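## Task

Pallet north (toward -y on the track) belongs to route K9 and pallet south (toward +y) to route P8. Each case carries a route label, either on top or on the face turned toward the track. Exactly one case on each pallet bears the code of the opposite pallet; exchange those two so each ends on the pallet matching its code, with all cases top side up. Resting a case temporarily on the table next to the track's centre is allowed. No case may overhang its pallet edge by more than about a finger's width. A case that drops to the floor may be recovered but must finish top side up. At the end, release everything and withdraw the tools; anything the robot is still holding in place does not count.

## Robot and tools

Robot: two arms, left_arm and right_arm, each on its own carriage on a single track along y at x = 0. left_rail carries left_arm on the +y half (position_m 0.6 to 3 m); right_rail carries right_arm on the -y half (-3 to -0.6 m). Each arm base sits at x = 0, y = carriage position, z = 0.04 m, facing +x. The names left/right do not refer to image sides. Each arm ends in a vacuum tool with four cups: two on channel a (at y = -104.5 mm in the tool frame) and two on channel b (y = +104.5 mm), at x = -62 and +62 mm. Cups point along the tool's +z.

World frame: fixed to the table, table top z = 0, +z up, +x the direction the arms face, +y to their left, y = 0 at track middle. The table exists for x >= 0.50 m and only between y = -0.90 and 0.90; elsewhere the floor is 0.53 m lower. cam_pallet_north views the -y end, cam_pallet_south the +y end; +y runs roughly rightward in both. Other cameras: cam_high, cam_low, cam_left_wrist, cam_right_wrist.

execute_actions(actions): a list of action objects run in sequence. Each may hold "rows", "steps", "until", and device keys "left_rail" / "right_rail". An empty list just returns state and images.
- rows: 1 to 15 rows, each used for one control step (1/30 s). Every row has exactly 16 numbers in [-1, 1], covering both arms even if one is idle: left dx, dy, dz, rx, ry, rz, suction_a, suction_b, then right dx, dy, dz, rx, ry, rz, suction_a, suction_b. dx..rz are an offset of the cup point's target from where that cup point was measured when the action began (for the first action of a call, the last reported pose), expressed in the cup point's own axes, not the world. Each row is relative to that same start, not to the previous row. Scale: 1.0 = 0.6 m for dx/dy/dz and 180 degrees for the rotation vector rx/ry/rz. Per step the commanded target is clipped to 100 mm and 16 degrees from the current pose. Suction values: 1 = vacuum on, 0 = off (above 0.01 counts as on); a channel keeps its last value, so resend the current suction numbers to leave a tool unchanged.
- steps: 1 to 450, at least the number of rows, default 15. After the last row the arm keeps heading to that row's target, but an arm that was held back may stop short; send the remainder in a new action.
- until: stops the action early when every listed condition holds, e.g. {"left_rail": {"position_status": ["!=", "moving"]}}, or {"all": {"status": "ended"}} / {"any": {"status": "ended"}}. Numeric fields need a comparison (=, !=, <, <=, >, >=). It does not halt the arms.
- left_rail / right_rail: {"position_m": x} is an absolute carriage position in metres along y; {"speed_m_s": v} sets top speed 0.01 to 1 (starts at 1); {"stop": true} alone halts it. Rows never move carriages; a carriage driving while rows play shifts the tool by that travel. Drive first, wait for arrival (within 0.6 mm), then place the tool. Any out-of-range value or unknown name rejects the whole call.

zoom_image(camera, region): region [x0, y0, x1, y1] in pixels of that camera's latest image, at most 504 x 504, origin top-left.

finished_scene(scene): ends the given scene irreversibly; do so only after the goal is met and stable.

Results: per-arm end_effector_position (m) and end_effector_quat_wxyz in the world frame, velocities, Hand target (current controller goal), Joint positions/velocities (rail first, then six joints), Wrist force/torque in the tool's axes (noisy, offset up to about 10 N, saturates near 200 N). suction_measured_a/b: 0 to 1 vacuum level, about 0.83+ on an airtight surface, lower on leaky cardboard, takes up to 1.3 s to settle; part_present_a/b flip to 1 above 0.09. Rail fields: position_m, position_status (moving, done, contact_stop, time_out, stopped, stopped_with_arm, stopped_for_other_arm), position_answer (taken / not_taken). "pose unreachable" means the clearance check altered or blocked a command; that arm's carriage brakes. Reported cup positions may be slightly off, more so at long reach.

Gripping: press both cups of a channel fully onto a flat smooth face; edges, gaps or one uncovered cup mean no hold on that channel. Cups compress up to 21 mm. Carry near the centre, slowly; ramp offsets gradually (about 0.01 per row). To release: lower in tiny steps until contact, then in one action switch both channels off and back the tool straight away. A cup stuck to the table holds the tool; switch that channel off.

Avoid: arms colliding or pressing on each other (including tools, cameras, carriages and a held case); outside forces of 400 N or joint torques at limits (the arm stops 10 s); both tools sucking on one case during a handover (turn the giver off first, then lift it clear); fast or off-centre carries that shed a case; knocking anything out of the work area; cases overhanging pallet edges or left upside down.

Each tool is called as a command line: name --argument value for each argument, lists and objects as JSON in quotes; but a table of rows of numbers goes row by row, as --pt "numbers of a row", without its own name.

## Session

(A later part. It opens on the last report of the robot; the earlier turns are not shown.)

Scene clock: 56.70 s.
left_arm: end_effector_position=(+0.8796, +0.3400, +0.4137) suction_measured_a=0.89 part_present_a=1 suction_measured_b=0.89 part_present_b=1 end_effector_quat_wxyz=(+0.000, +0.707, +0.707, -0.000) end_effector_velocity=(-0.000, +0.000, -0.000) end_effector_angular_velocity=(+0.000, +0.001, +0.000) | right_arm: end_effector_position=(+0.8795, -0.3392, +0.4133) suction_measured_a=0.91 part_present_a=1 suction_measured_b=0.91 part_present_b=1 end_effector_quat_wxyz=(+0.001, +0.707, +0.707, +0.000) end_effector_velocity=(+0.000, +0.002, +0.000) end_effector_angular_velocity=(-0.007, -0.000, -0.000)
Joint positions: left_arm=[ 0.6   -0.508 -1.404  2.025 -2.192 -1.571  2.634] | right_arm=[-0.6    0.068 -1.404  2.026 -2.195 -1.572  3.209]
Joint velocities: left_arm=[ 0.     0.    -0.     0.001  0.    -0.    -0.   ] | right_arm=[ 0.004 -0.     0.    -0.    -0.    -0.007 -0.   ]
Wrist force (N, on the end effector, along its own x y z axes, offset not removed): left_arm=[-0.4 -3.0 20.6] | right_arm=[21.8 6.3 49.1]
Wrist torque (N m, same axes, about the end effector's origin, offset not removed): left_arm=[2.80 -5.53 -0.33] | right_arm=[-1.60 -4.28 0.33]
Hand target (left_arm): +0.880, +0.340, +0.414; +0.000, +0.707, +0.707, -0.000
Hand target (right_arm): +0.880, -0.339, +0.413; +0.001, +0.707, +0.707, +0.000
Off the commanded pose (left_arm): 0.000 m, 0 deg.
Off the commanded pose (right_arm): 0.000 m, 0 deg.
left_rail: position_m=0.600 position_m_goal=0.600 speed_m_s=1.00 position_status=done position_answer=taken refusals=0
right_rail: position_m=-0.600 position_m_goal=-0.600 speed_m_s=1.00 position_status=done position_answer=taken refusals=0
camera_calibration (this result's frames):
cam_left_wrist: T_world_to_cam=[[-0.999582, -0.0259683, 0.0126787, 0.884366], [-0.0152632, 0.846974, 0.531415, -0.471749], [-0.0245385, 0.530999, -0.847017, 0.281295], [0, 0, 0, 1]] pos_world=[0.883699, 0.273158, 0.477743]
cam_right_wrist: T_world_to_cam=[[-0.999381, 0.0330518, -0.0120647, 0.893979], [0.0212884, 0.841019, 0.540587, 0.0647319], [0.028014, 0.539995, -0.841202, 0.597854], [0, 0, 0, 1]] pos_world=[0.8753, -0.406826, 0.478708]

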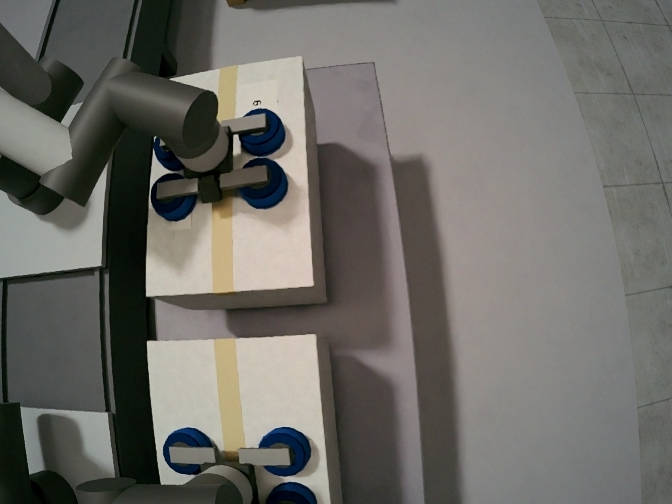

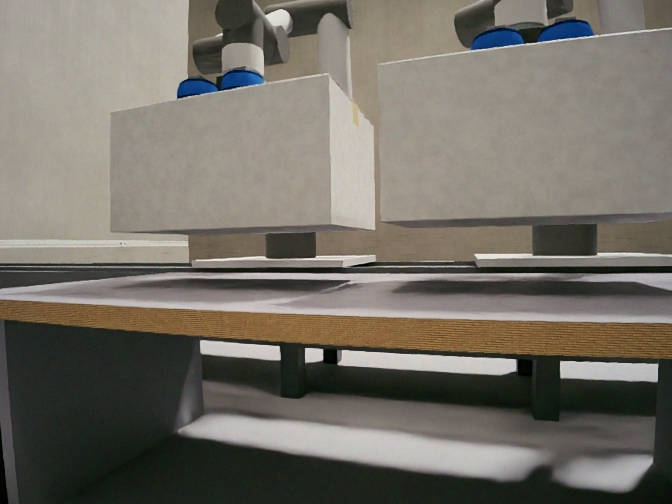

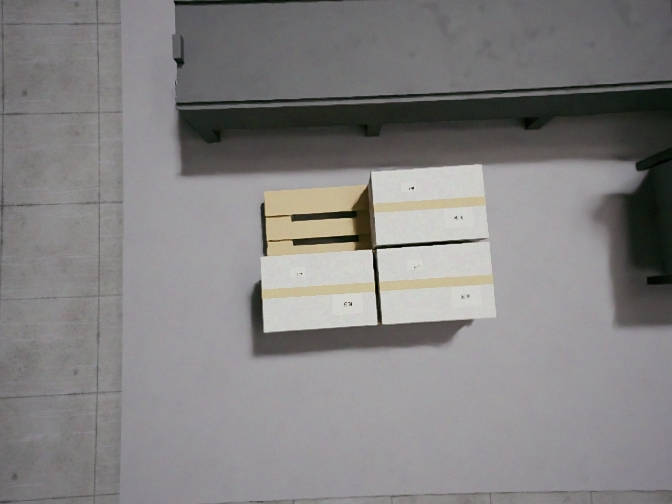

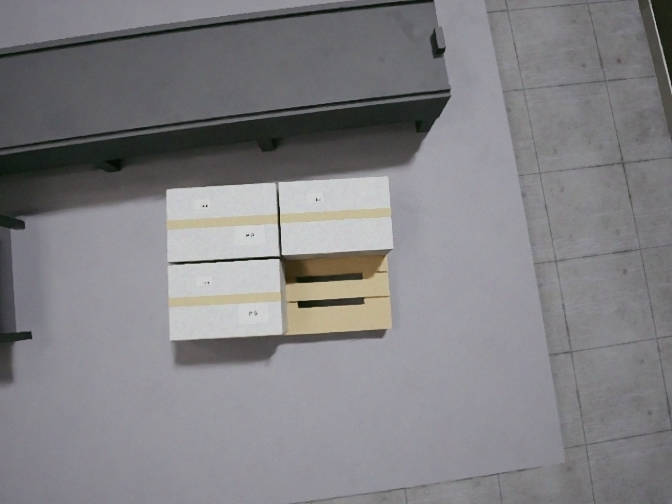

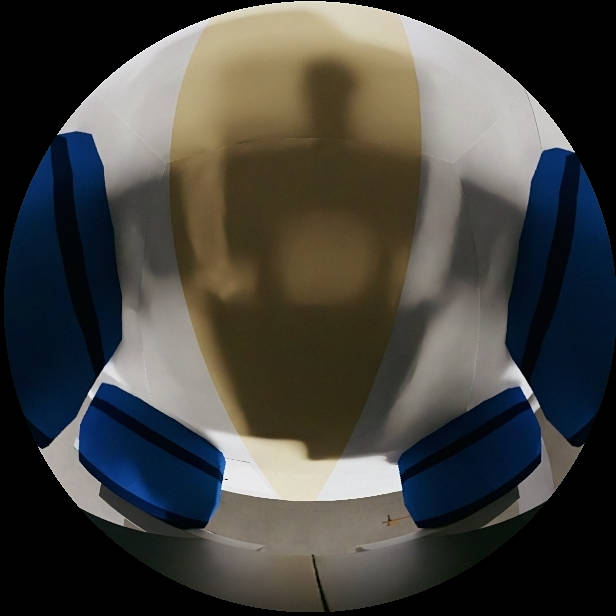

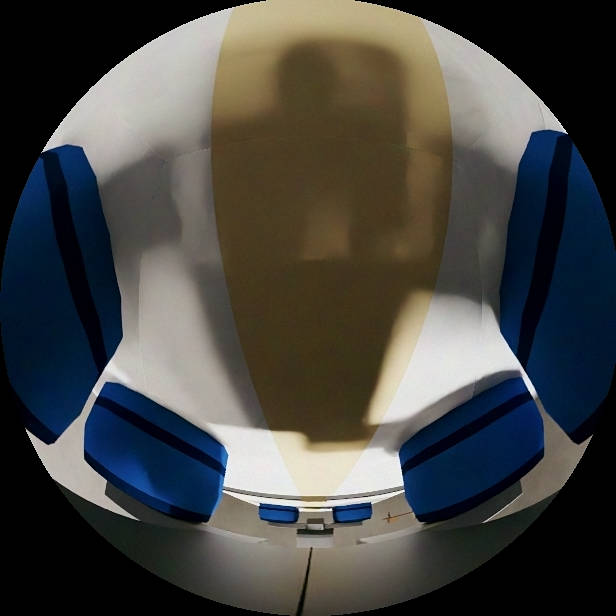

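execute_actions --actions '[{"rows":[[0,0,0.008,0,0,0,1,1,0,0,0.008,0,0,0,1,1],[0,0,0.02,0,0,0,1,1,0,0,0.02,0,0,0,1,1],[0,0,0.036,0,0,0,1,1,0,0,0.036,0,0,0,1,1],[0,0,0.054,0,0,0,1,1,0,0,0.054,0,0,0,1,1],[0,0,0.074,0,0,0,1,1,0,0,0.074,0,0,0,1,1],[0,0,0.094,0,0,0,1,1,0,0,0.094,0,0,0,1,1],[0,0,0.114,0,0,0,1,1,0,0,0.114,0,0,0,1,1],[0,0,0.132,0,0,0,1,1,0,0,0.132,0,0,0,1,1],[0,0,0.148,0,0,0,1,1,0,0,0.148,0,0,0,1,1],[0,0,0.162,0,0,0,1,1,0,0,0.162,0,0,0,1,1],[0,0,0.174,0,0,0,1,1,0,0,0.174,0,0,0,1,1],[0,0,0.183,0,0,0,1,1,0,0,0.183,0,0,0,1,1],[0,0,0.19,0,0,0,1,1,0,0,0.19,0,0,0,1,1],[0,0,0.195,0,0,0,1,1,0,0,0.195,0,0,0,1,1],[0,0,0.198,0,0,0,1,1,0,0,0.198,0,0,0,1,1]],"steps":21}]'

zoom_image --camera "cam_low" --region '[100, 220, 600, 340]'

Scene clock: 65.60 s.
left_arm: end_effector_position=(+0.8788, +0.3404, +0.3006) suction_measured_a=0.89 part_present_a=1 suction_measured_b=0.89 part_present_b=1 end_effector_quat_wxyz=(-0.001, +0.707, +0.707, -0.000) end_effector_velocity=(+0.006, -0.003, -0.045) end_effector_angular_velocity=(-0.004, -0.008, -0.000) | right_arm: end_effector_position=(+0.8791, -0.3395, +0.3001) suction_measured_a=0.91 part_present_a=1 suction_measured_b=0.91 part_present_b=1 end_effector_quat_wxyz=(+0.001, +0.707, +0.707, -0.000) end_effector_velocity=(+0.007, +0.000, -0.046) end_effector_angular_velocity=(+0.001, -0.009, +0.000)
Joint positions: left_arm=[ 0.6   -0.508 -1.308  2.102 -2.363 -1.571  2.634] | right_arm=[-0.6    0.067 -1.307  2.102 -2.366 -1.572  3.208]
Joint velocities: left_arm=[ 0.    -0.     0.049  0.021 -0.079  0.001 -0.   ] | right_arm=[ 0.     0.     0.049  0.021 -0.08   0.    -0.   ]
Wrist force (N, on the end effector, along its own x y z axes, offset not removed): left_arm=[0.4 0.0 17.9] | right_arm=[-5.5 8.2 60.4]
Wrist torque (N m, same axes, about the end effector's origin, offset not removed): left_arm=[2.45 -7.74 -0.09] | right_arm=[-2.29 -8.39 0.10]
Hand target (left_arm): +0.879, +0.340, +0.295; -0.000, +0.707, +0.707, -0.000
Hand target (right_arm): +0.880, -0.339, +0.295; +0.001, +0.707, +0.707, +0.000
Off the commanded pose (left_arm): 0.006 m, 0 deg.
Off the commanded pose (right_arm): 0.006 m, 0 deg.
left_rail: position_m=0.600 position_m_goal=0.600 speed_m_s=1.00 position_status=done position_answer=taken refusals=0
right_rail: position_m=-0.600 position_m_goal=-0.600 speed_m_s=1.00 position_status=done position_answer=taken refusals=0
camera_calibration (this result's frames):
cam_left_wrist: T_world_to_cam=[[-0.999568, -0.0259754, 0.013729, 0.884681], [-0.0146977, 0.846699, 0.531869, -0.412528], [-0.0254398, 0.531437, -0.846716, 0.185753], [0, 0, 0, 1]] pos_world=[0.882962, 0.273551, 0.364545]
cam_right_wrist: T_world_to_cam=[[-0.999393, 0.033034, -0.011029, 0.891913], [0.0218364, 0.841076, 0.540476, 0.125791], [0.0271303, 0.539908, -0.841287, 0.503661], [0, 0, 0, 1]] pos_world=[0.87496, -0.407194, 0.365573]

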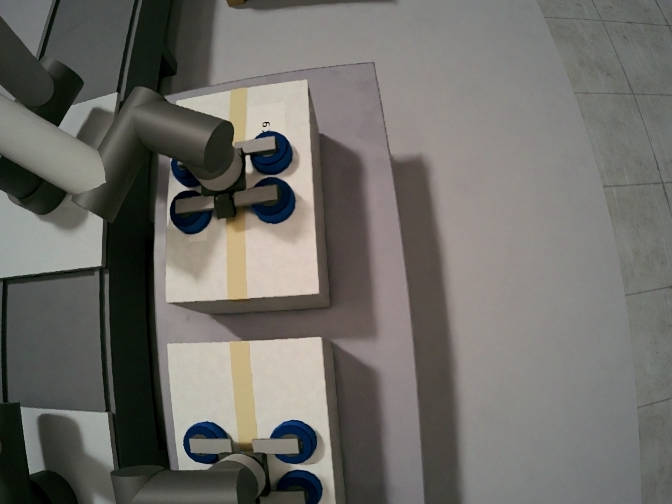

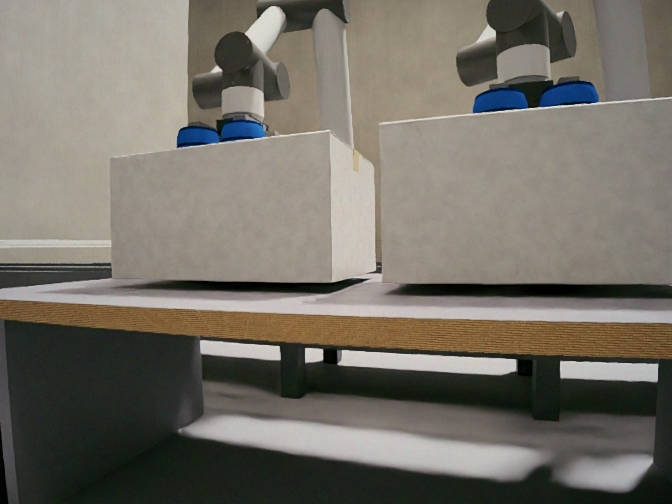

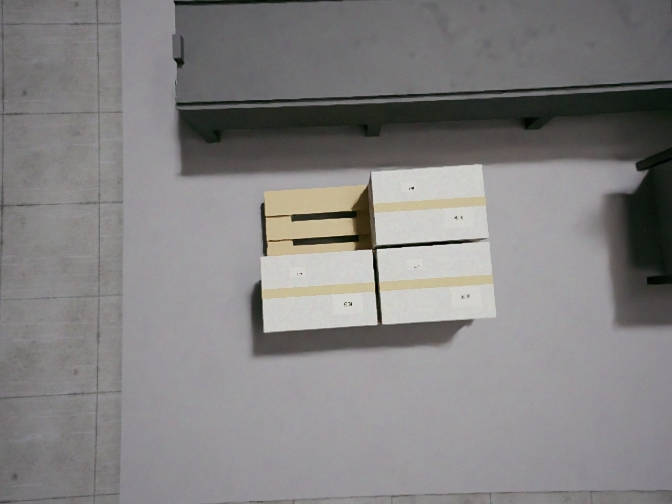

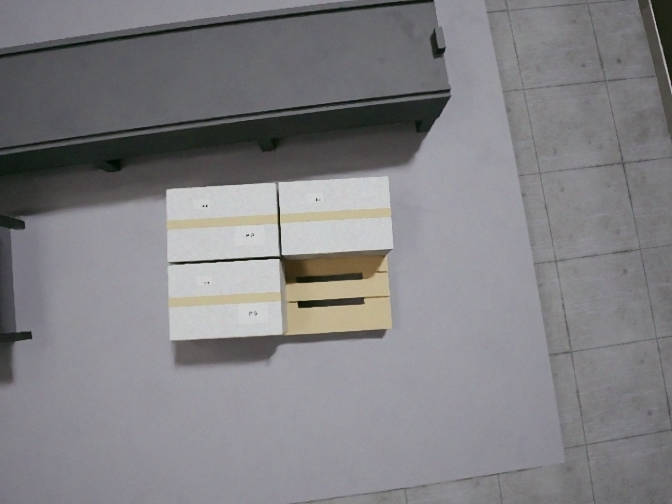

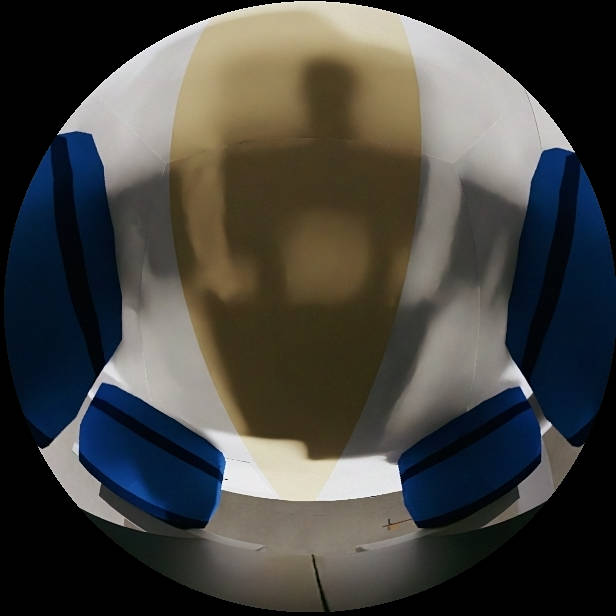

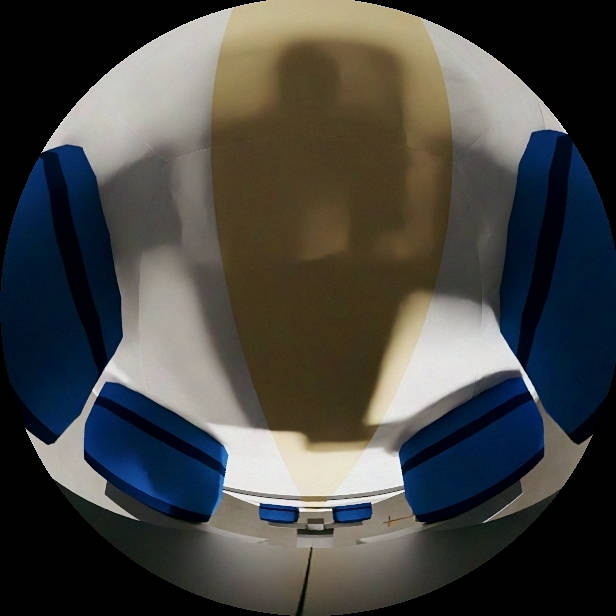

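Region (100, 220, 600, 340) of cam_low's 672x504 image, scaled by 1.008, with more detail than that image has; it fills the top 121 rows of this view, and the rest is white.

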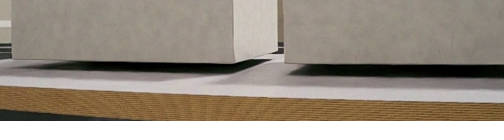

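execute_actions --actions '[{"rows":[[0,0,0.014,0,0,0,1,1,0,0,0.014,0,0,0,1,1],[0,0,0.019,0,0,0,1,1,0,0,0.019,0,0,0,1,1],[0,0,0.025,0,0,0,1,1,0,0,0.025,0,0,0,1,1],[0,0,0.031,0,0,0,1,1,0,0,0.031,0,0,0,1,1],[0,0,0.036,0,0,0,1,1,0,0,0.036,0,0,0,1,1],[0,0,0.04,0,0,0,1,1,0,0,0.04,0,0,0,1,1],[0,0,0.043,0,0,0,1,1,0,0,0.043,0,0,0,1,1]],"steps":14}]'

zoom_image --camera "cam_low" --region '[250, 250, 470, 330]'

Scene clock: 72.87 s.
left_arm: end_effector_position=(+0.8791, +0.3404, +0.2769) suction_measured_a=0.89 part_present_a=1 suction_measured_b=0.89 part_present_b=1 end_effector_quat_wxyz=(-0.000, +0.707, +0.707, -0.000) end_effector_velocity=(+0.004, -0.002, -0.008) end_effector_angular_velocity=(-0.005, -0.009, +0.000) | right_arm: end_effector_position=(+0.8796, -0.3393, +0.2769) suction_measured_a=0.91 part_present_a=1 suction_measured_b=0.91 part_present_b=1 end_effector_quat_wxyz=(+0.001, +0.707, +0.707, +0.000) end_effector_velocity=(+0.002, +0.000, -0.008) end_effector_angular_velocity=(+0.000, -0.005, +0.000)
Joint positions: left_arm=[ 0.6   -0.508 -1.284  2.115 -2.401 -1.571  2.634] | right_arm=[-0.6    0.067 -1.284  2.115 -2.403 -1.571  3.208]
Joint velocities: left_arm=[ 0.    -0.     0.011  0.004 -0.025 -0.    -0.   ] | right_arm=[ 0.     0.     0.009  0.004 -0.018 -0.    -0.   ]
Wrist force (N, on the end effector, along its own x y z axes, offset not removed): left_arm=[-2.8 -28.5 -65.7] | right_arm=[-30.2 -58.4 -200.0]
Wrist torque (N m, same axes, about the end effector's origin, offset not removed): left_arm=[-7.83 -10.38 0.04] | right_arm=[12.18 13.76 -2.82]
Hand target (left_arm): +0.879, +0.341, +0.275; -0.001, +0.707, +0.707, -0.000
Hand target (right_arm): +0.879, -0.340, +0.274; +0.001, +0.707, +0.707, -0.000
Off the commanded pose (left_arm): 0.002 m, 0 deg.
Off the commanded pose (right_arm): 0.003 m, 0 deg.
left_rail: position_m=0.600 position_m_goal=0.600 speed_m_s=1.00 position_status=done position_answer=taken refusals=0
right_rail: position_m=-0.600 position_m_goal=-0.600 speed_m_s=1.00 position_status=done position_answer=taken refusals=0
camera_calibration (this result's frames):
cam_left_wrist: T_world_to_cam=[[-0.999578, -0.0259708, 0.0129772, 0.885509], [-0.0151025, 0.846885, 0.531562, -0.399558], [-0.0247953, 0.531142, -0.84692, 0.165382], [0, 0, 0, 1]] pos_world=[0.883202, 0.273536, 0.340964]
cam_right_wrist: T_world_to_cam=[[-0.999387, 0.0328307, -0.0121712, 0.892382], [0.0210348, 0.840833, 0.540886, 0.138626], [0.0279916, 0.540298, -0.841008, 0.483297], [0, 0, 0, 1]] pos_world=[0.87539, -0.406983, 0.342338]

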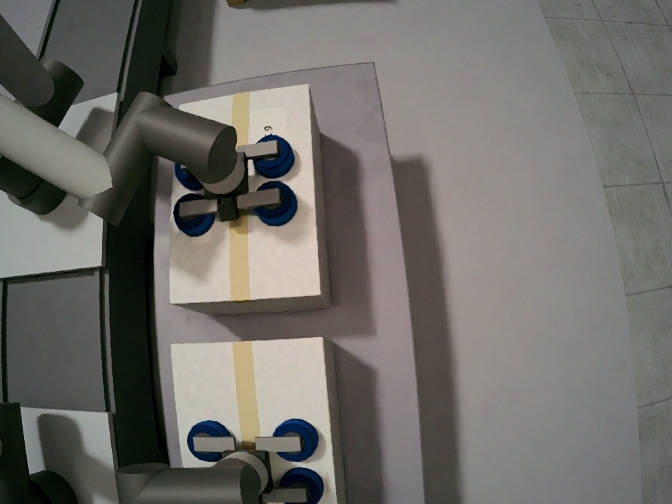

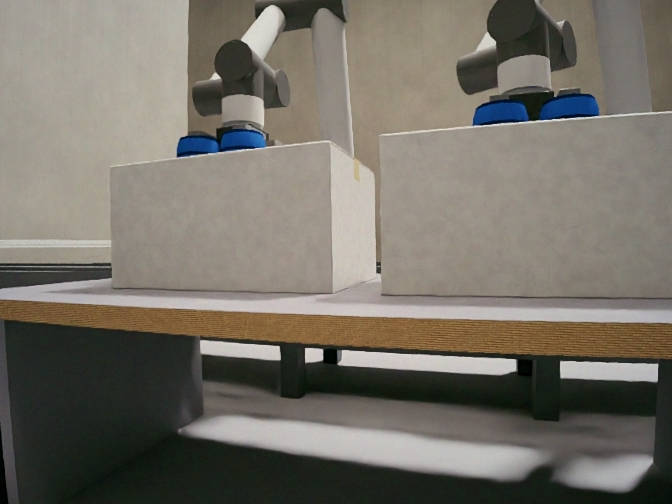

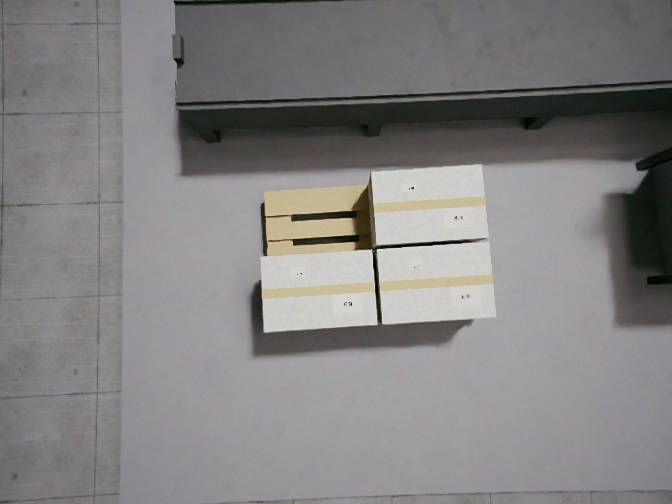

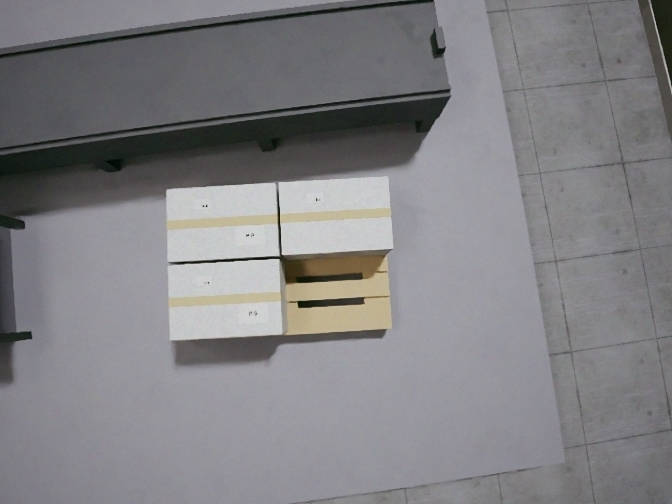

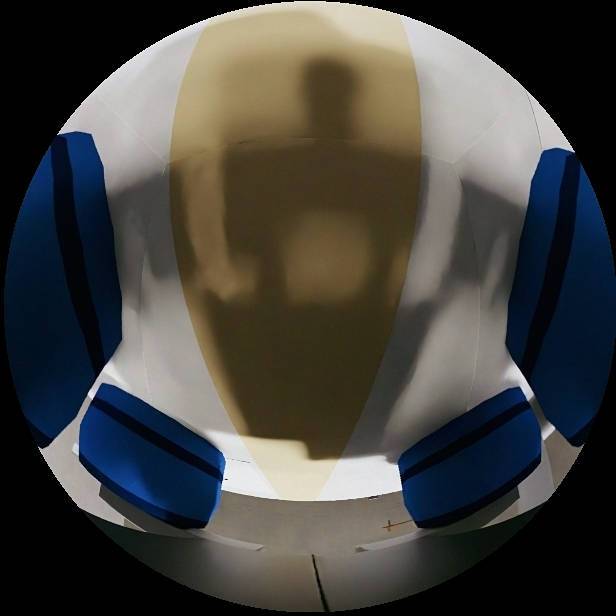

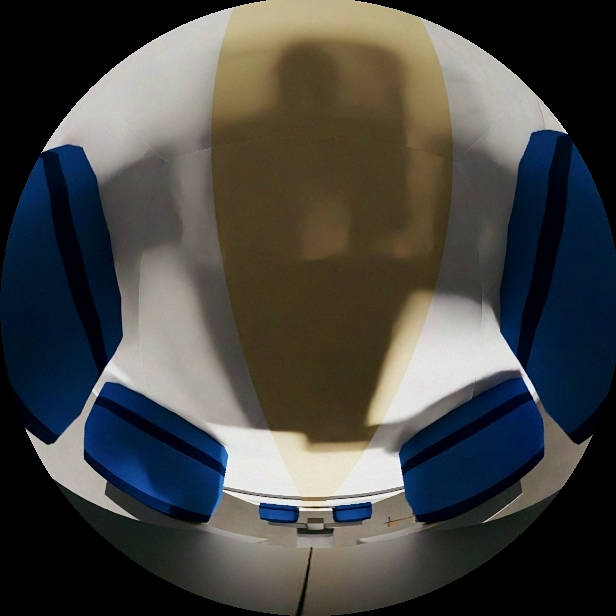

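Region (250, 250, 470, 330) of cam_low's 672x504 image, scaled by 2.291, with more detail than that image has; it fills the top 183 rows of this view, and the rest is white.

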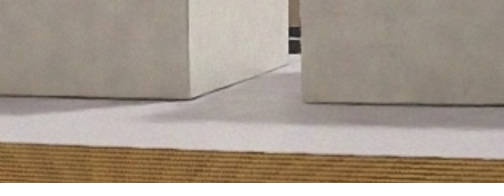

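execute_actions --actions '[{"rows":[[0,0,-0.006,0,0,0,0,0,0,0,-0.008,0,0,0,0,0],[0,0,-0.01,0,0,0,0,0,0,0,-0.012,0,0,0,0,0],[0,0,-0.015,0,0,0,0,0,0,0,-0.016,0,0,0,0,0],[0,0,-0.02,0,0,0,0,0,0,0,-0.02,0,0,0,0,0],[0,0,-0.025,0,0,0,0,0,0,0,-0.025,0,0,0,0,0],[0,0,-0.03,0,0,0,0,0,0,0,-0.03,0,0,0,0,0],[0,0,-0.036,0,0,0,0,0,0,0,-0.036,0,0,0,0,0],[0,0,-0.044,0,0,0,0,0,0,0,-0.044,0,0,0,0,0],[0,0,-0.055,0,0,0,0,0,0,0,-0.055,0,0,0,0,0],[0,0,-0.07,0,0,0,0,0,0,0,-0.07,0,0,0,0,0],[0,0,-0.09,0,0,0,0,0,0,0,-0.09,0,0,0,0,0],[0,0,-0.115,0,0,0,0,0,0,0,-0.115,0,0,0,0,0],[0,0,-0.14,0,0,0,0,0,0,0,-0.14,0,0,0,0,0],[0,0,-0.165,0,0,0,0,0,0,0,-0.165,0,0,0,0,0],[0,0,-0.18,0,0,0,0,0,0,0,-0.18,0,0,0,0,0]],"steps":22},{"left_rail":{"position_m":1.45},"steps":10},{"rows":[[0,0,0,0,0,0,0,0,0.01,0,0,0,0,0,0,0],[0,0,0,0,0,0,0,0,0.03,0,0,0,0,0,0,0],[0,0,0,0,0,0,0,0,0.06,0,0,0,0,0,0,0],[0,0,0,0,0,0,0,0,0.1,0,0,0,0,0,0,0],[0,0,0,0,0,0,0,0,0.9,0.012,0,0,0,0,0,0]],"steps":40}]'

Scene clock: 83.67 s.
left_arm: end_effector_position=(+0.8800, +0.3398, +0.2771) suction_measured_a=0.89 part_present_a=1 suction_measured_b=0.89 part_present_b=1 end_effector_quat_wxyz=(+0.001, +0.707, +0.707, +0.000) end_effector_velocity=(-0.000, +0.000, +0.000) end_effector_angular_velocity=(-0.000, -0.000, +0.000) | right_arm: end_effector_position=(+0.8800, -0.3391, +0.2778) suction_measured_a=0.91 part_present_a=1 suction_measured_b=0.91 part_present_b=1 end_effector_quat_wxyz=(+0.001, +0.707, +0.707, +0.001) end_effector_velocity=(+0.000, -0.000, -0.000) end_effector_angular_velocity=(-0.000, +0.000, +0.000)
Joint positions: left_arm=[ 0.6   -0.508 -1.284  2.115 -2.404 -1.571  2.634] | right_arm=[-0.6    0.067 -1.284  2.114 -2.403 -1.571  3.208]
Joint velocities: left_arm=[ 0.  0. -0.  0.  0.  0. -0.] | right_arm=[ 0. -0.  0. -0.  0. -0. -0.]
Wrist force (N, on the end effector, along its own x y z axes, offset not removed): left_arm=[13.9 -16.3 -53.5] | right_arm=[-18.9 0.9 -49.8]
Wrist torque (N m, same axes, about the end effector's origin, offset not removed): left_arm=[5.24 -2.72 -1.26] | right_arm=[15.66 8.59 -3.00]
Hand target (left_arm): +0.880, +0.340, +0.277; +0.001, +0.707, +0.707, +0.000
Hand target (right_arm): +0.880, -0.339, +0.278; +0.001, +0.707, +0.707, +0.001
Off the commanded pose (left_arm): 0.108 m, 0 deg.
Off the commanded pose (right_arm): 0.107 m, 0 deg.
FORCE FAULT: contact force on the left arm reached its limit, and that arm stopped for 10 seconds. FORCE FAULT: contact force on the right arm reached its limit, and that arm stopped for 10 seconds. On each arm, the contact can be on any part of the arm, not only on its tool. Those arms ran no command of this call. Those arms hold still and accept commands again. Move each arm away from its contact; if what an arm grips holds it there, let go first. An arm that pushes or pulls that hard again can be faulted again.
left_rail: position_m=0.600 position_m_goal=0.600 speed_m_s=1.00 position_status=done position_answer=taken refusals=0
right_rail: position_m=-0.600 position_m_goal=-0.600 speed_m_s=1.00 position_status=done position_answer=taken refusals=0
not sent: action 1: left_rail.position_m (every arm had been stopped)
camera_calibration (this result's frames):
cam_left_wrist: T_world_to_cam=[[-0.999608, -0.0259185, 0.0105981, 0.887116], [-0.0163556, 0.84764, 0.530319, -0.397935], [-0.0227284, 0.529938, -0.847732, 0.164654], [0, 0, 0, 1]] pos_world=[0.884003, 0.273042, 0.341214]
cam_right_wrist: T_world_to_cam=[[-0.999377, 0.032837, -0.0129716, 0.893029], [0.02059, 0.840514, 0.541398, 0.138106], [0.0286807, 0.540793, -0.840667, 0.483429], [0, 0, 0, 1]] pos_world=[0.875763, -0.406839, 0.343217]

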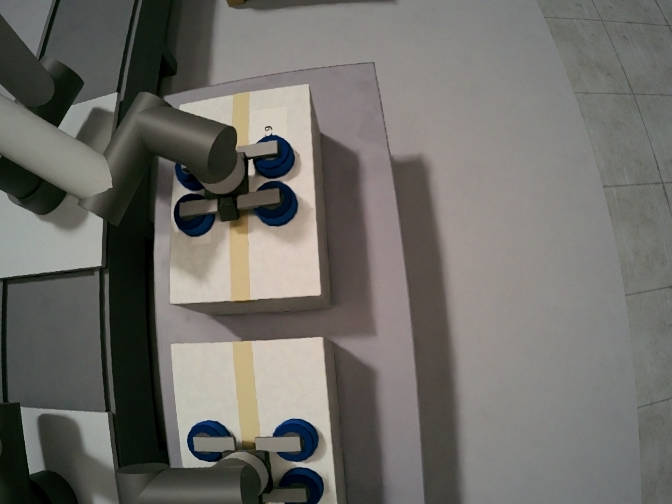

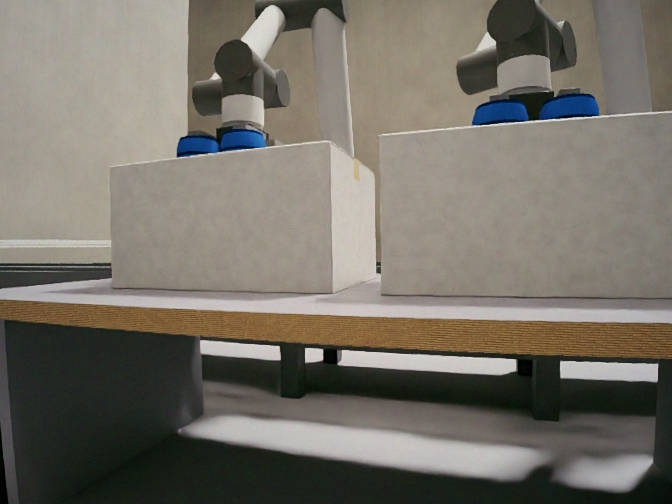

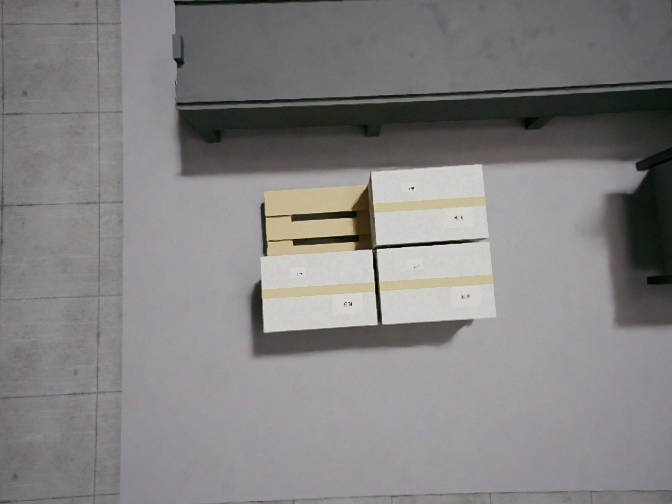

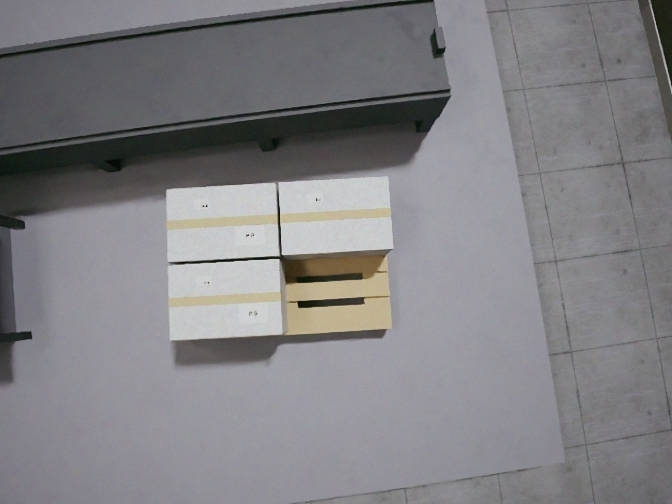

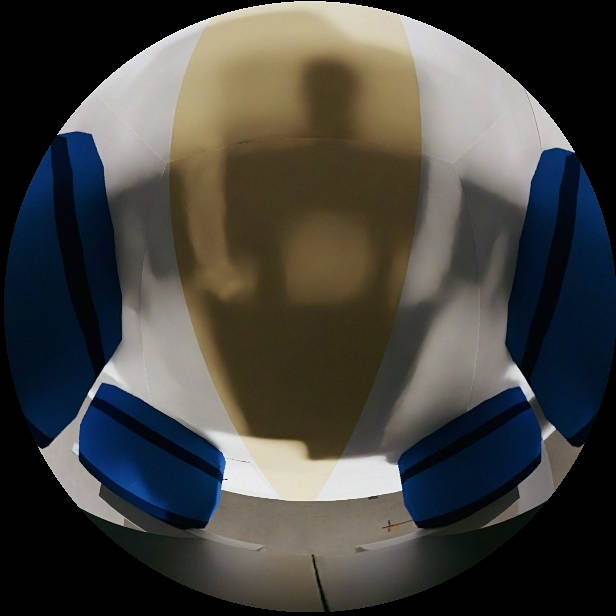

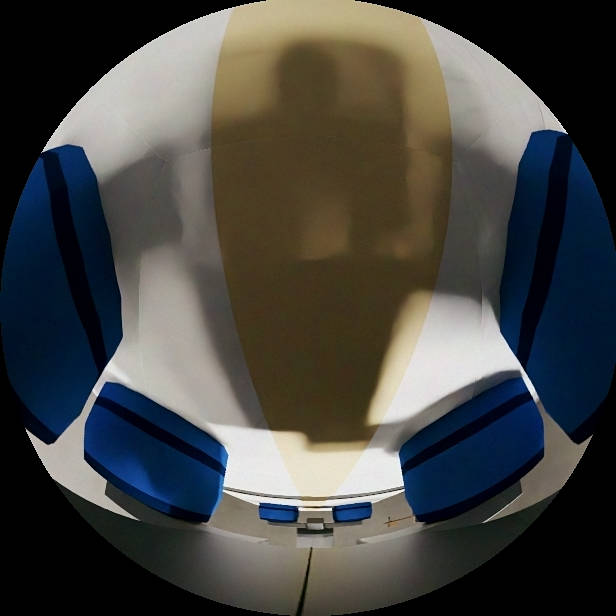

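Overpressed; rest ≈0.278. Repeat the release.

execute_actions --actions '[{"rows":[[0,0,-0.004,0,0,0,0,0,0,0,-0.004,0,0,0,0,0],[0,0,-0.009,0,0,0,0,0,0,0,-0.009,0,0,0,0,0],[0,0,-0.014,0,0,0,0,0,0,0,-0.014,0,0,0,0,0],[0,0,-0.019,0,0,0,0,0,0,0,-0.019,0,0,0,0,0],[0,0,-0.024,0,0,0,0,0,0,0,-0.024,0,0,0,0,0],[0,0,-0.03,0,0,0,0,0,0,0,-0.03,0,0,0,0,0],[0,0,-0.036,0,0,0,0,0,0,0,-0.036,0,0,0,0,0],[0,0,-0.044,0,0,0,0,0,0,0,-0.044,0,0,0,0,0],[0,0,-0.055,0,0,0,0,0,0,0,-0.055,0,0,0,0,0],[0,0,-0.07,0,0,0,0,0,0,0,-0.07,0,0,0,0,0],[0,0,-0.09,0,0,0,0,0,0,0,-0.09,0,0,0,0,0],[0,0,-0.115,0,0,0,0,0,0,0,-0.115,0,0,0,0,0],[0,0,-0.14,0,0,0,0,0,0,0,-0.14,0,0,0,0,0],[0,0,-0.165,0,0,0,0,0,0,0,-0.165,0,0,0,0,0],[0,0,-0.18,0,0,0,0,0,0,0,-0.18,0,0,0,0,0]],"steps":24},{"left_rail":{"position_m":1.45},"steps":10},{"rows":[[0,0,0,0,0,0,0,0,0.01,0,0,0,0,0,0,0],[0,0,0,0,0,0,0,0,0.03,0,0,0,0,0,0,0],[0,0,0,0,0,0,0,0,0.06,0,0,0,0,0,0,0],[0,0,0,0,0,0,0,0,0.1,0,0,0,0,0,0,0],[0,0,0,0,0,0,0,0,0.9,0.012,0,0,0,0,0,0]],"steps":35}]'

Scene clock: 92.53 s.
left_arm: end_effector_position=(+0.8798, +1.1901, +0.3847) suction_measured_a=0.00 part_present_a=0 suction_measured_b=0.00 part_present_b=0 end_effector_quat_wxyz=(+0.001, +0.707, +0.707, +0.000) end_effector_velocity=(+0.000, -0.000, -0.000) end_effector_angular_velocity=(+0.000, +0.000, +0.000) | right_arm: end_effector_position=(+0.8740, +0.1389, +0.3858) suction_measured_a=0.00 part_present_a=0 suction_measured_b=0.00 part_present_b=0 end_effector_quat_wxyz=(+0.000, +0.706, +0.708, +0.002) end_effector_velocity=(+0.032, +0.432, -0.004) end_effector_angular_velocity=(+0.000, -0.003, +0.000)
Joint positions: left_arm=[ 1.45  -0.508 -1.381  2.048 -2.239 -1.571  2.634] | right_arm=[-0.6    0.525 -1.152  1.717 -2.141 -1.57   3.663]
Joint velocities: left_arm=[ 0. -0.  0. -0. -0.  0. -0.] | right_arm=[ 0.     0.318  0.307 -0.475  0.166 -0.003  0.318]
Wrist force (N, on the end effector, along its own x y z axes, offset not removed): left_arm=[-1.8 -2.5 1.4] | right_arm=[-2.1 7.1 1.0]
Wrist torque (N m, same axes, about the end effector's origin, offset not removed): left_arm=[-0.48 0.35 -0.19] | right_arm=[0.74 0.45 0.04]
Hand target (left_arm): +0.880, +1.190, +0.385; +0.001, +0.707, +0.707, +0.000
Hand target (right_arm): +0.880, +0.197, +0.385; +0.001, +0.706, +0.708, +0.002
Off the commanded pose (left_arm): 0.000 m, 0 deg.
Off the commanded pose (right_arm): 0.063 m, 0 deg.
left_rail: position_m=1.450 position_m_goal=1.450 speed_m_s=1.00 position_status=done position_answer=taken refusals=0
right_rail: position_m=-0.600 position_m_goal=-0.600 speed_m_s=1.00 position_status=done position_answer=taken refusals=0
camera_calibration (this result's frames):
cam_left_wrist: T_world_to_cam=[[-0.99961, -0.0258438, 0.0105583, 0.907717], [-0.0163139, 0.847654, 0.530298, -1.1758], [-0.0226547, 0.529919, -0.847745, -0.194821], [0, 0, 0, 1]] pos_world=[0.883768, 1.12337, 0.448781]
cam_right_wrist: T_world_to_cam=[[-0.999444, 0.0301626, -0.0142158, 0.873698], [0.0175905, 0.839106, 0.543684, -0.320085], [0.0283275, 0.543131, -0.83917, 0.3152], [0, 0, 0, 1]] pos_world=[0.869914, 0.0710375, 0.450952]

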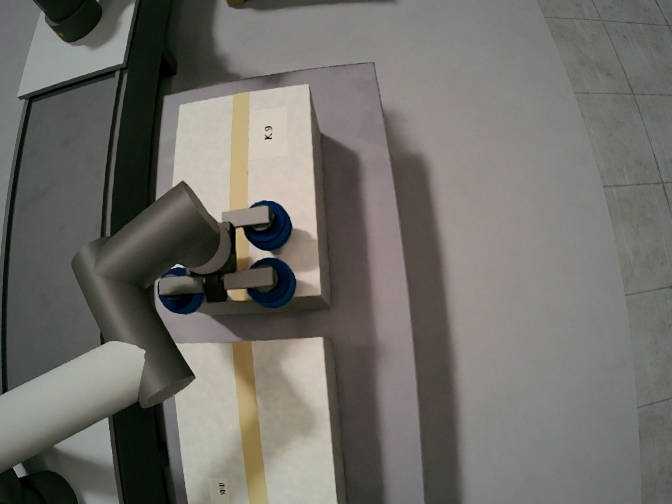

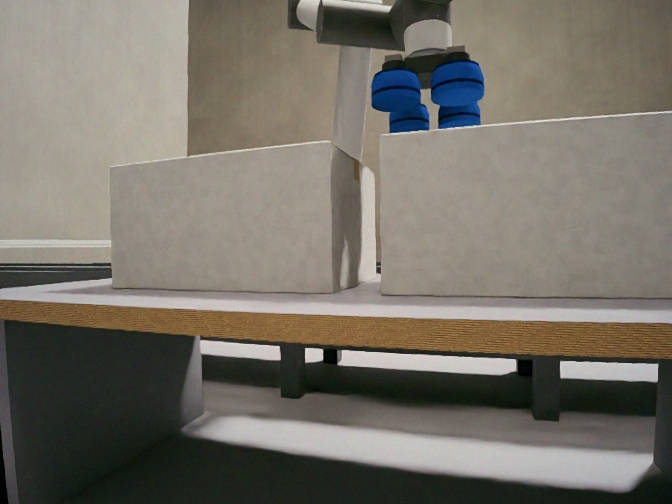

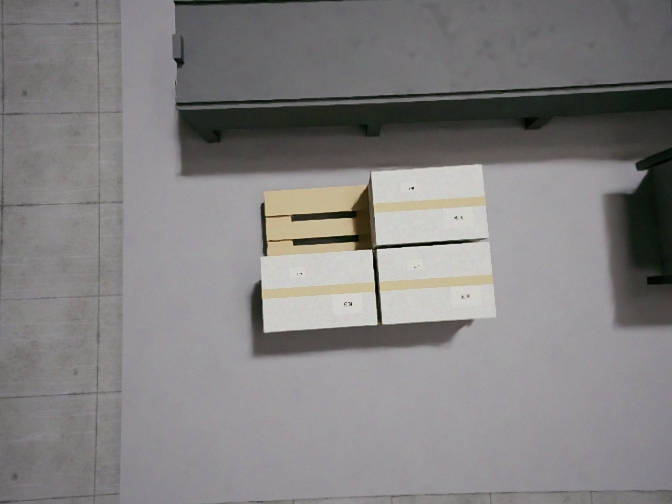

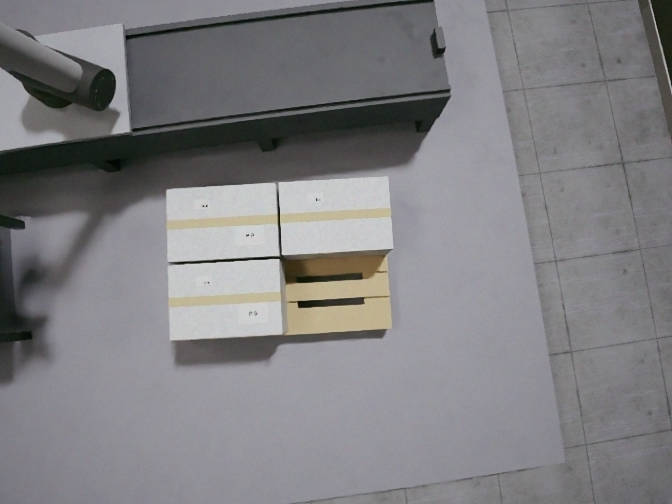

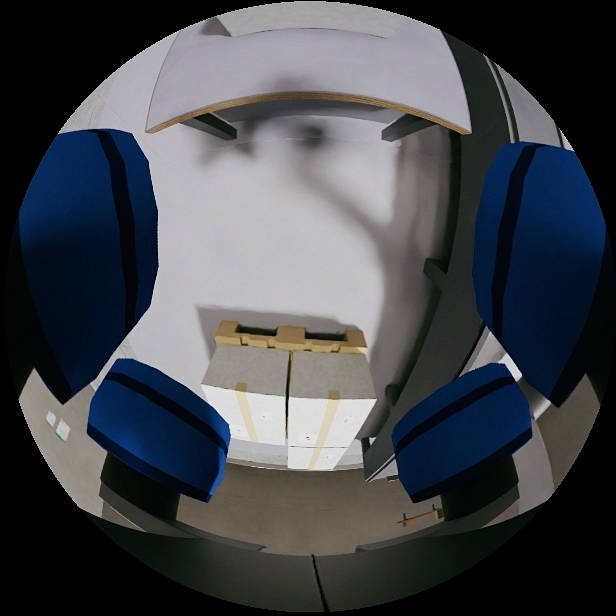

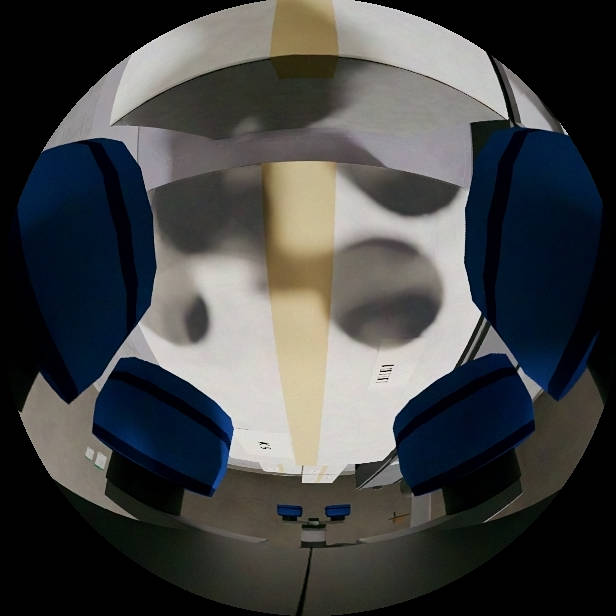

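execute_actions --actions '[{"rows":[[0,0,0,0,0,0,0,0,0.12,0.015,0,0,0,0.001,0,0],[0,0,0,0,0,0,0,0,0.15,0.018,0,0,0,0.001,0,0],[0,0,0,0,0,0,0,0,0.19,0.02,0,0,0,0.001,0,0],[0,0,0,0,0,0,0,0,0.23,0.022,0,0,0,0.001,0,0],[0,0,0,0,0,0,0,0,0.27,0.024,0,0,0,0.001,0,0],[0,0,0,0,0,0,0,0,0.317,0.025,0.001,0,0,0.001,0,0]],"steps":20}]'

Scene clock: 97.03 s.
left_arm: end_effector_position=(+0.8798, +1.1901, +0.3846) suction_measured_a=0.00 part_present_a=0 suction_measured_b=0.00 part_present_b=0 end_effector_quat_wxyz=(+0.001, +0.707, +0.707, +0.000) end_effector_velocity=(-0.000, +0.000, +0.000) end_effector_angular_velocity=(-0.000, -0.000, +0.000) | right_arm: end_effector_position=(+0.8876, +0.3263, +0.3857) suction_measured_a=0.00 part_present_a=0 suction_measured_b=0.00 part_present_b=0 end_effector_quat_wxyz=(+0.000, +0.707, +0.707, +0.003) end_effector_velocity=(+0.007, +0.023, +0.000) end_effector_angular_velocity=(-0.003, +0.002, -0.002)
Joint positions: left_arm=[ 1.45  -0.508 -1.381  2.048 -2.239 -1.571  2.634] | right_arm=[-0.6    0.649 -1.01   1.485 -2.051 -1.571  3.79 ]
Joint velocities: left_arm=[ 0.  0. -0.  0. -0.  0. -0.] | right_arm=[ 0.     0.011  0.023 -0.041  0.021 -0.001  0.013]
Wrist force (N, on the end effector, along its own x y z axes, offset not removed): left_arm=[-5.5 -7.1 -4.3] | right_arm=[-4.1 8.4 -0.8]
Wrist torque (N m, same axes, about the end effector's origin, offset not removed): left_arm=[-0.73 0.86 -0.15] | right_arm=[0.87 0.61 0.07]
Hand target (left_arm): +0.880, +1.190, +0.385; +0.001, +0.707, +0.707, +0.000
Hand target (right_arm): +0.888, +0.329, +0.386; +0.000, +0.707, +0.707, +0.002
Off the commanded pose (left_arm): 0.000 m, 0 deg.
Off the commanded pose (right_arm): 0.003 m, 0 deg.
left_rail: position_m=1.450 position_m_goal=1.450 speed_m_s=1.00 position_status=done position_answer=taken refusals=0
right_rail: position_m=-0.600 position_m_goal=-0.600 speed_m_s=1.00 position_status=done position_answer=taken refusals=0
camera_calibration (this result's frames):
cam_left_wrist: T_world_to_cam=[[-0.99961, -0.0258442, 0.0106213, 0.907714], [-0.01628, 0.847635, 0.53033, -1.17578], [-0.0227089, 0.52995, -0.847725, -0.194858], [0, 0, 0, 1]] pos_world=[0.883793, 1.12335, 0.448722]
cam_right_wrist: T_world_to_cam=[[-0.999348, 0.0330946, -0.0144107, 0.880661], [0.0199385, 0.838913, 0.543901, -0.479627], [0.0300895, 0.543259, -0.839026, 0.211365], [0, 0, 0, 1]] pos_world=[0.88329, 0.258394, 0.450901]

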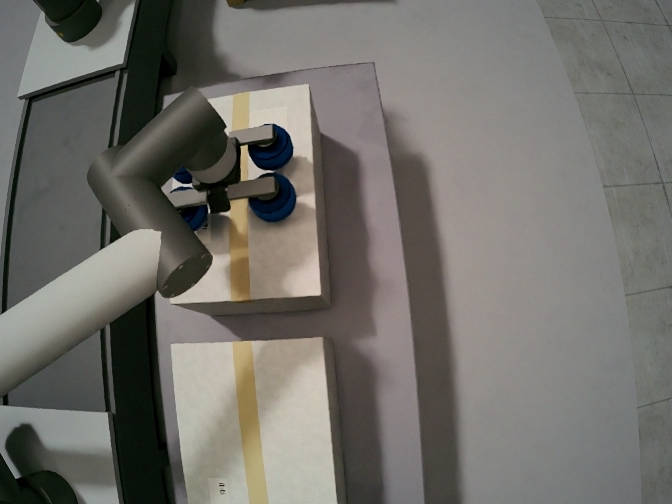

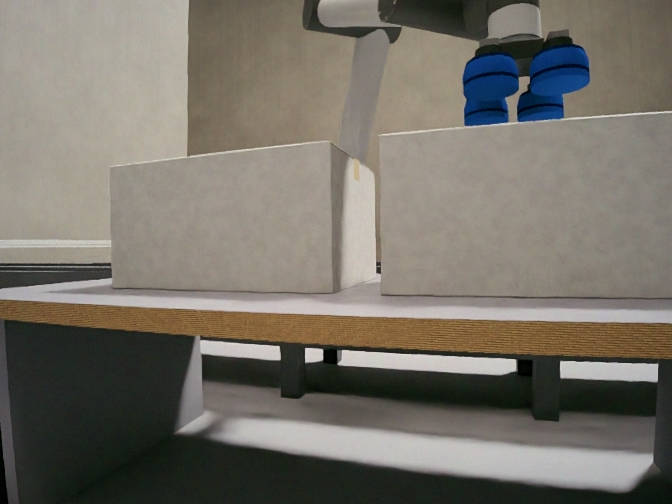

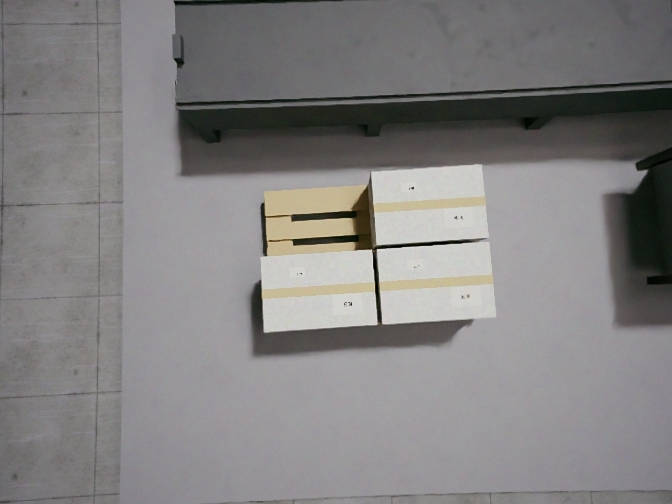

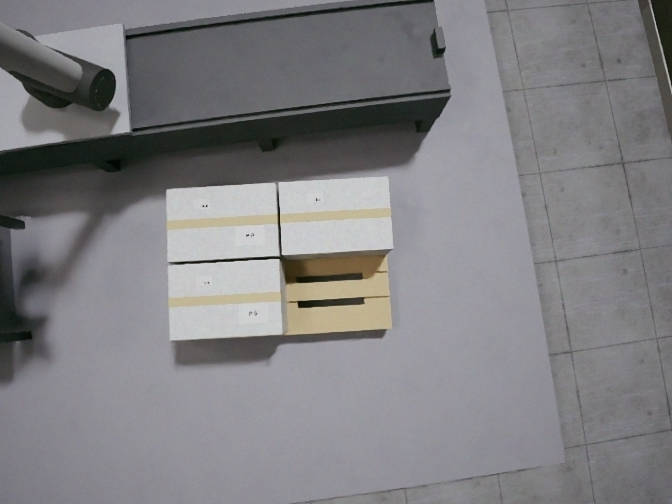

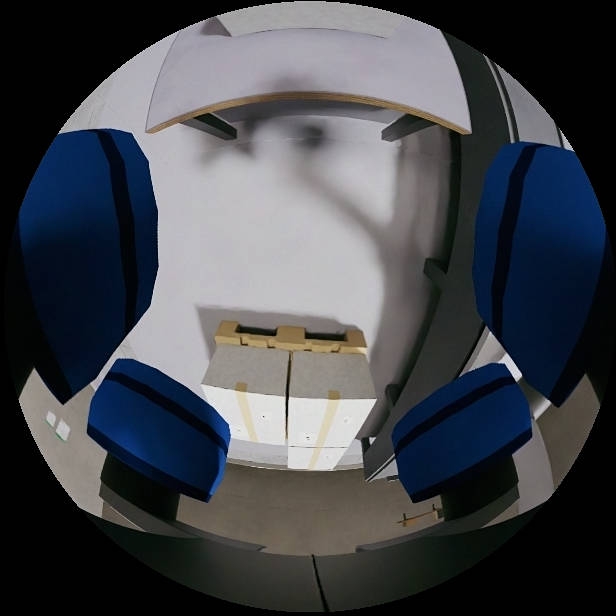

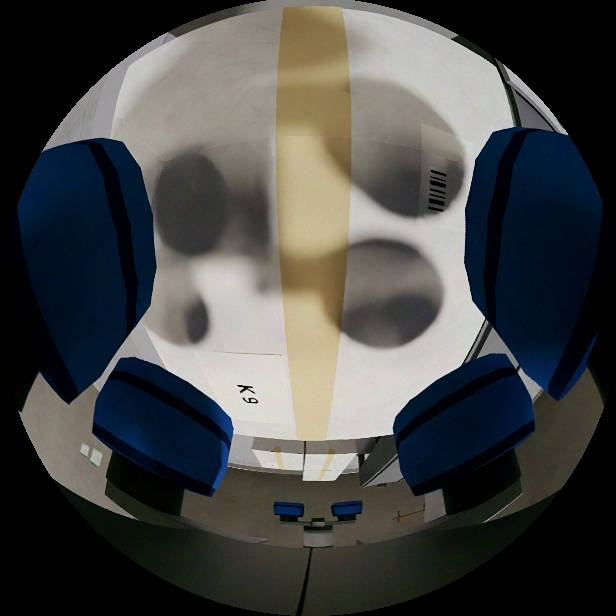

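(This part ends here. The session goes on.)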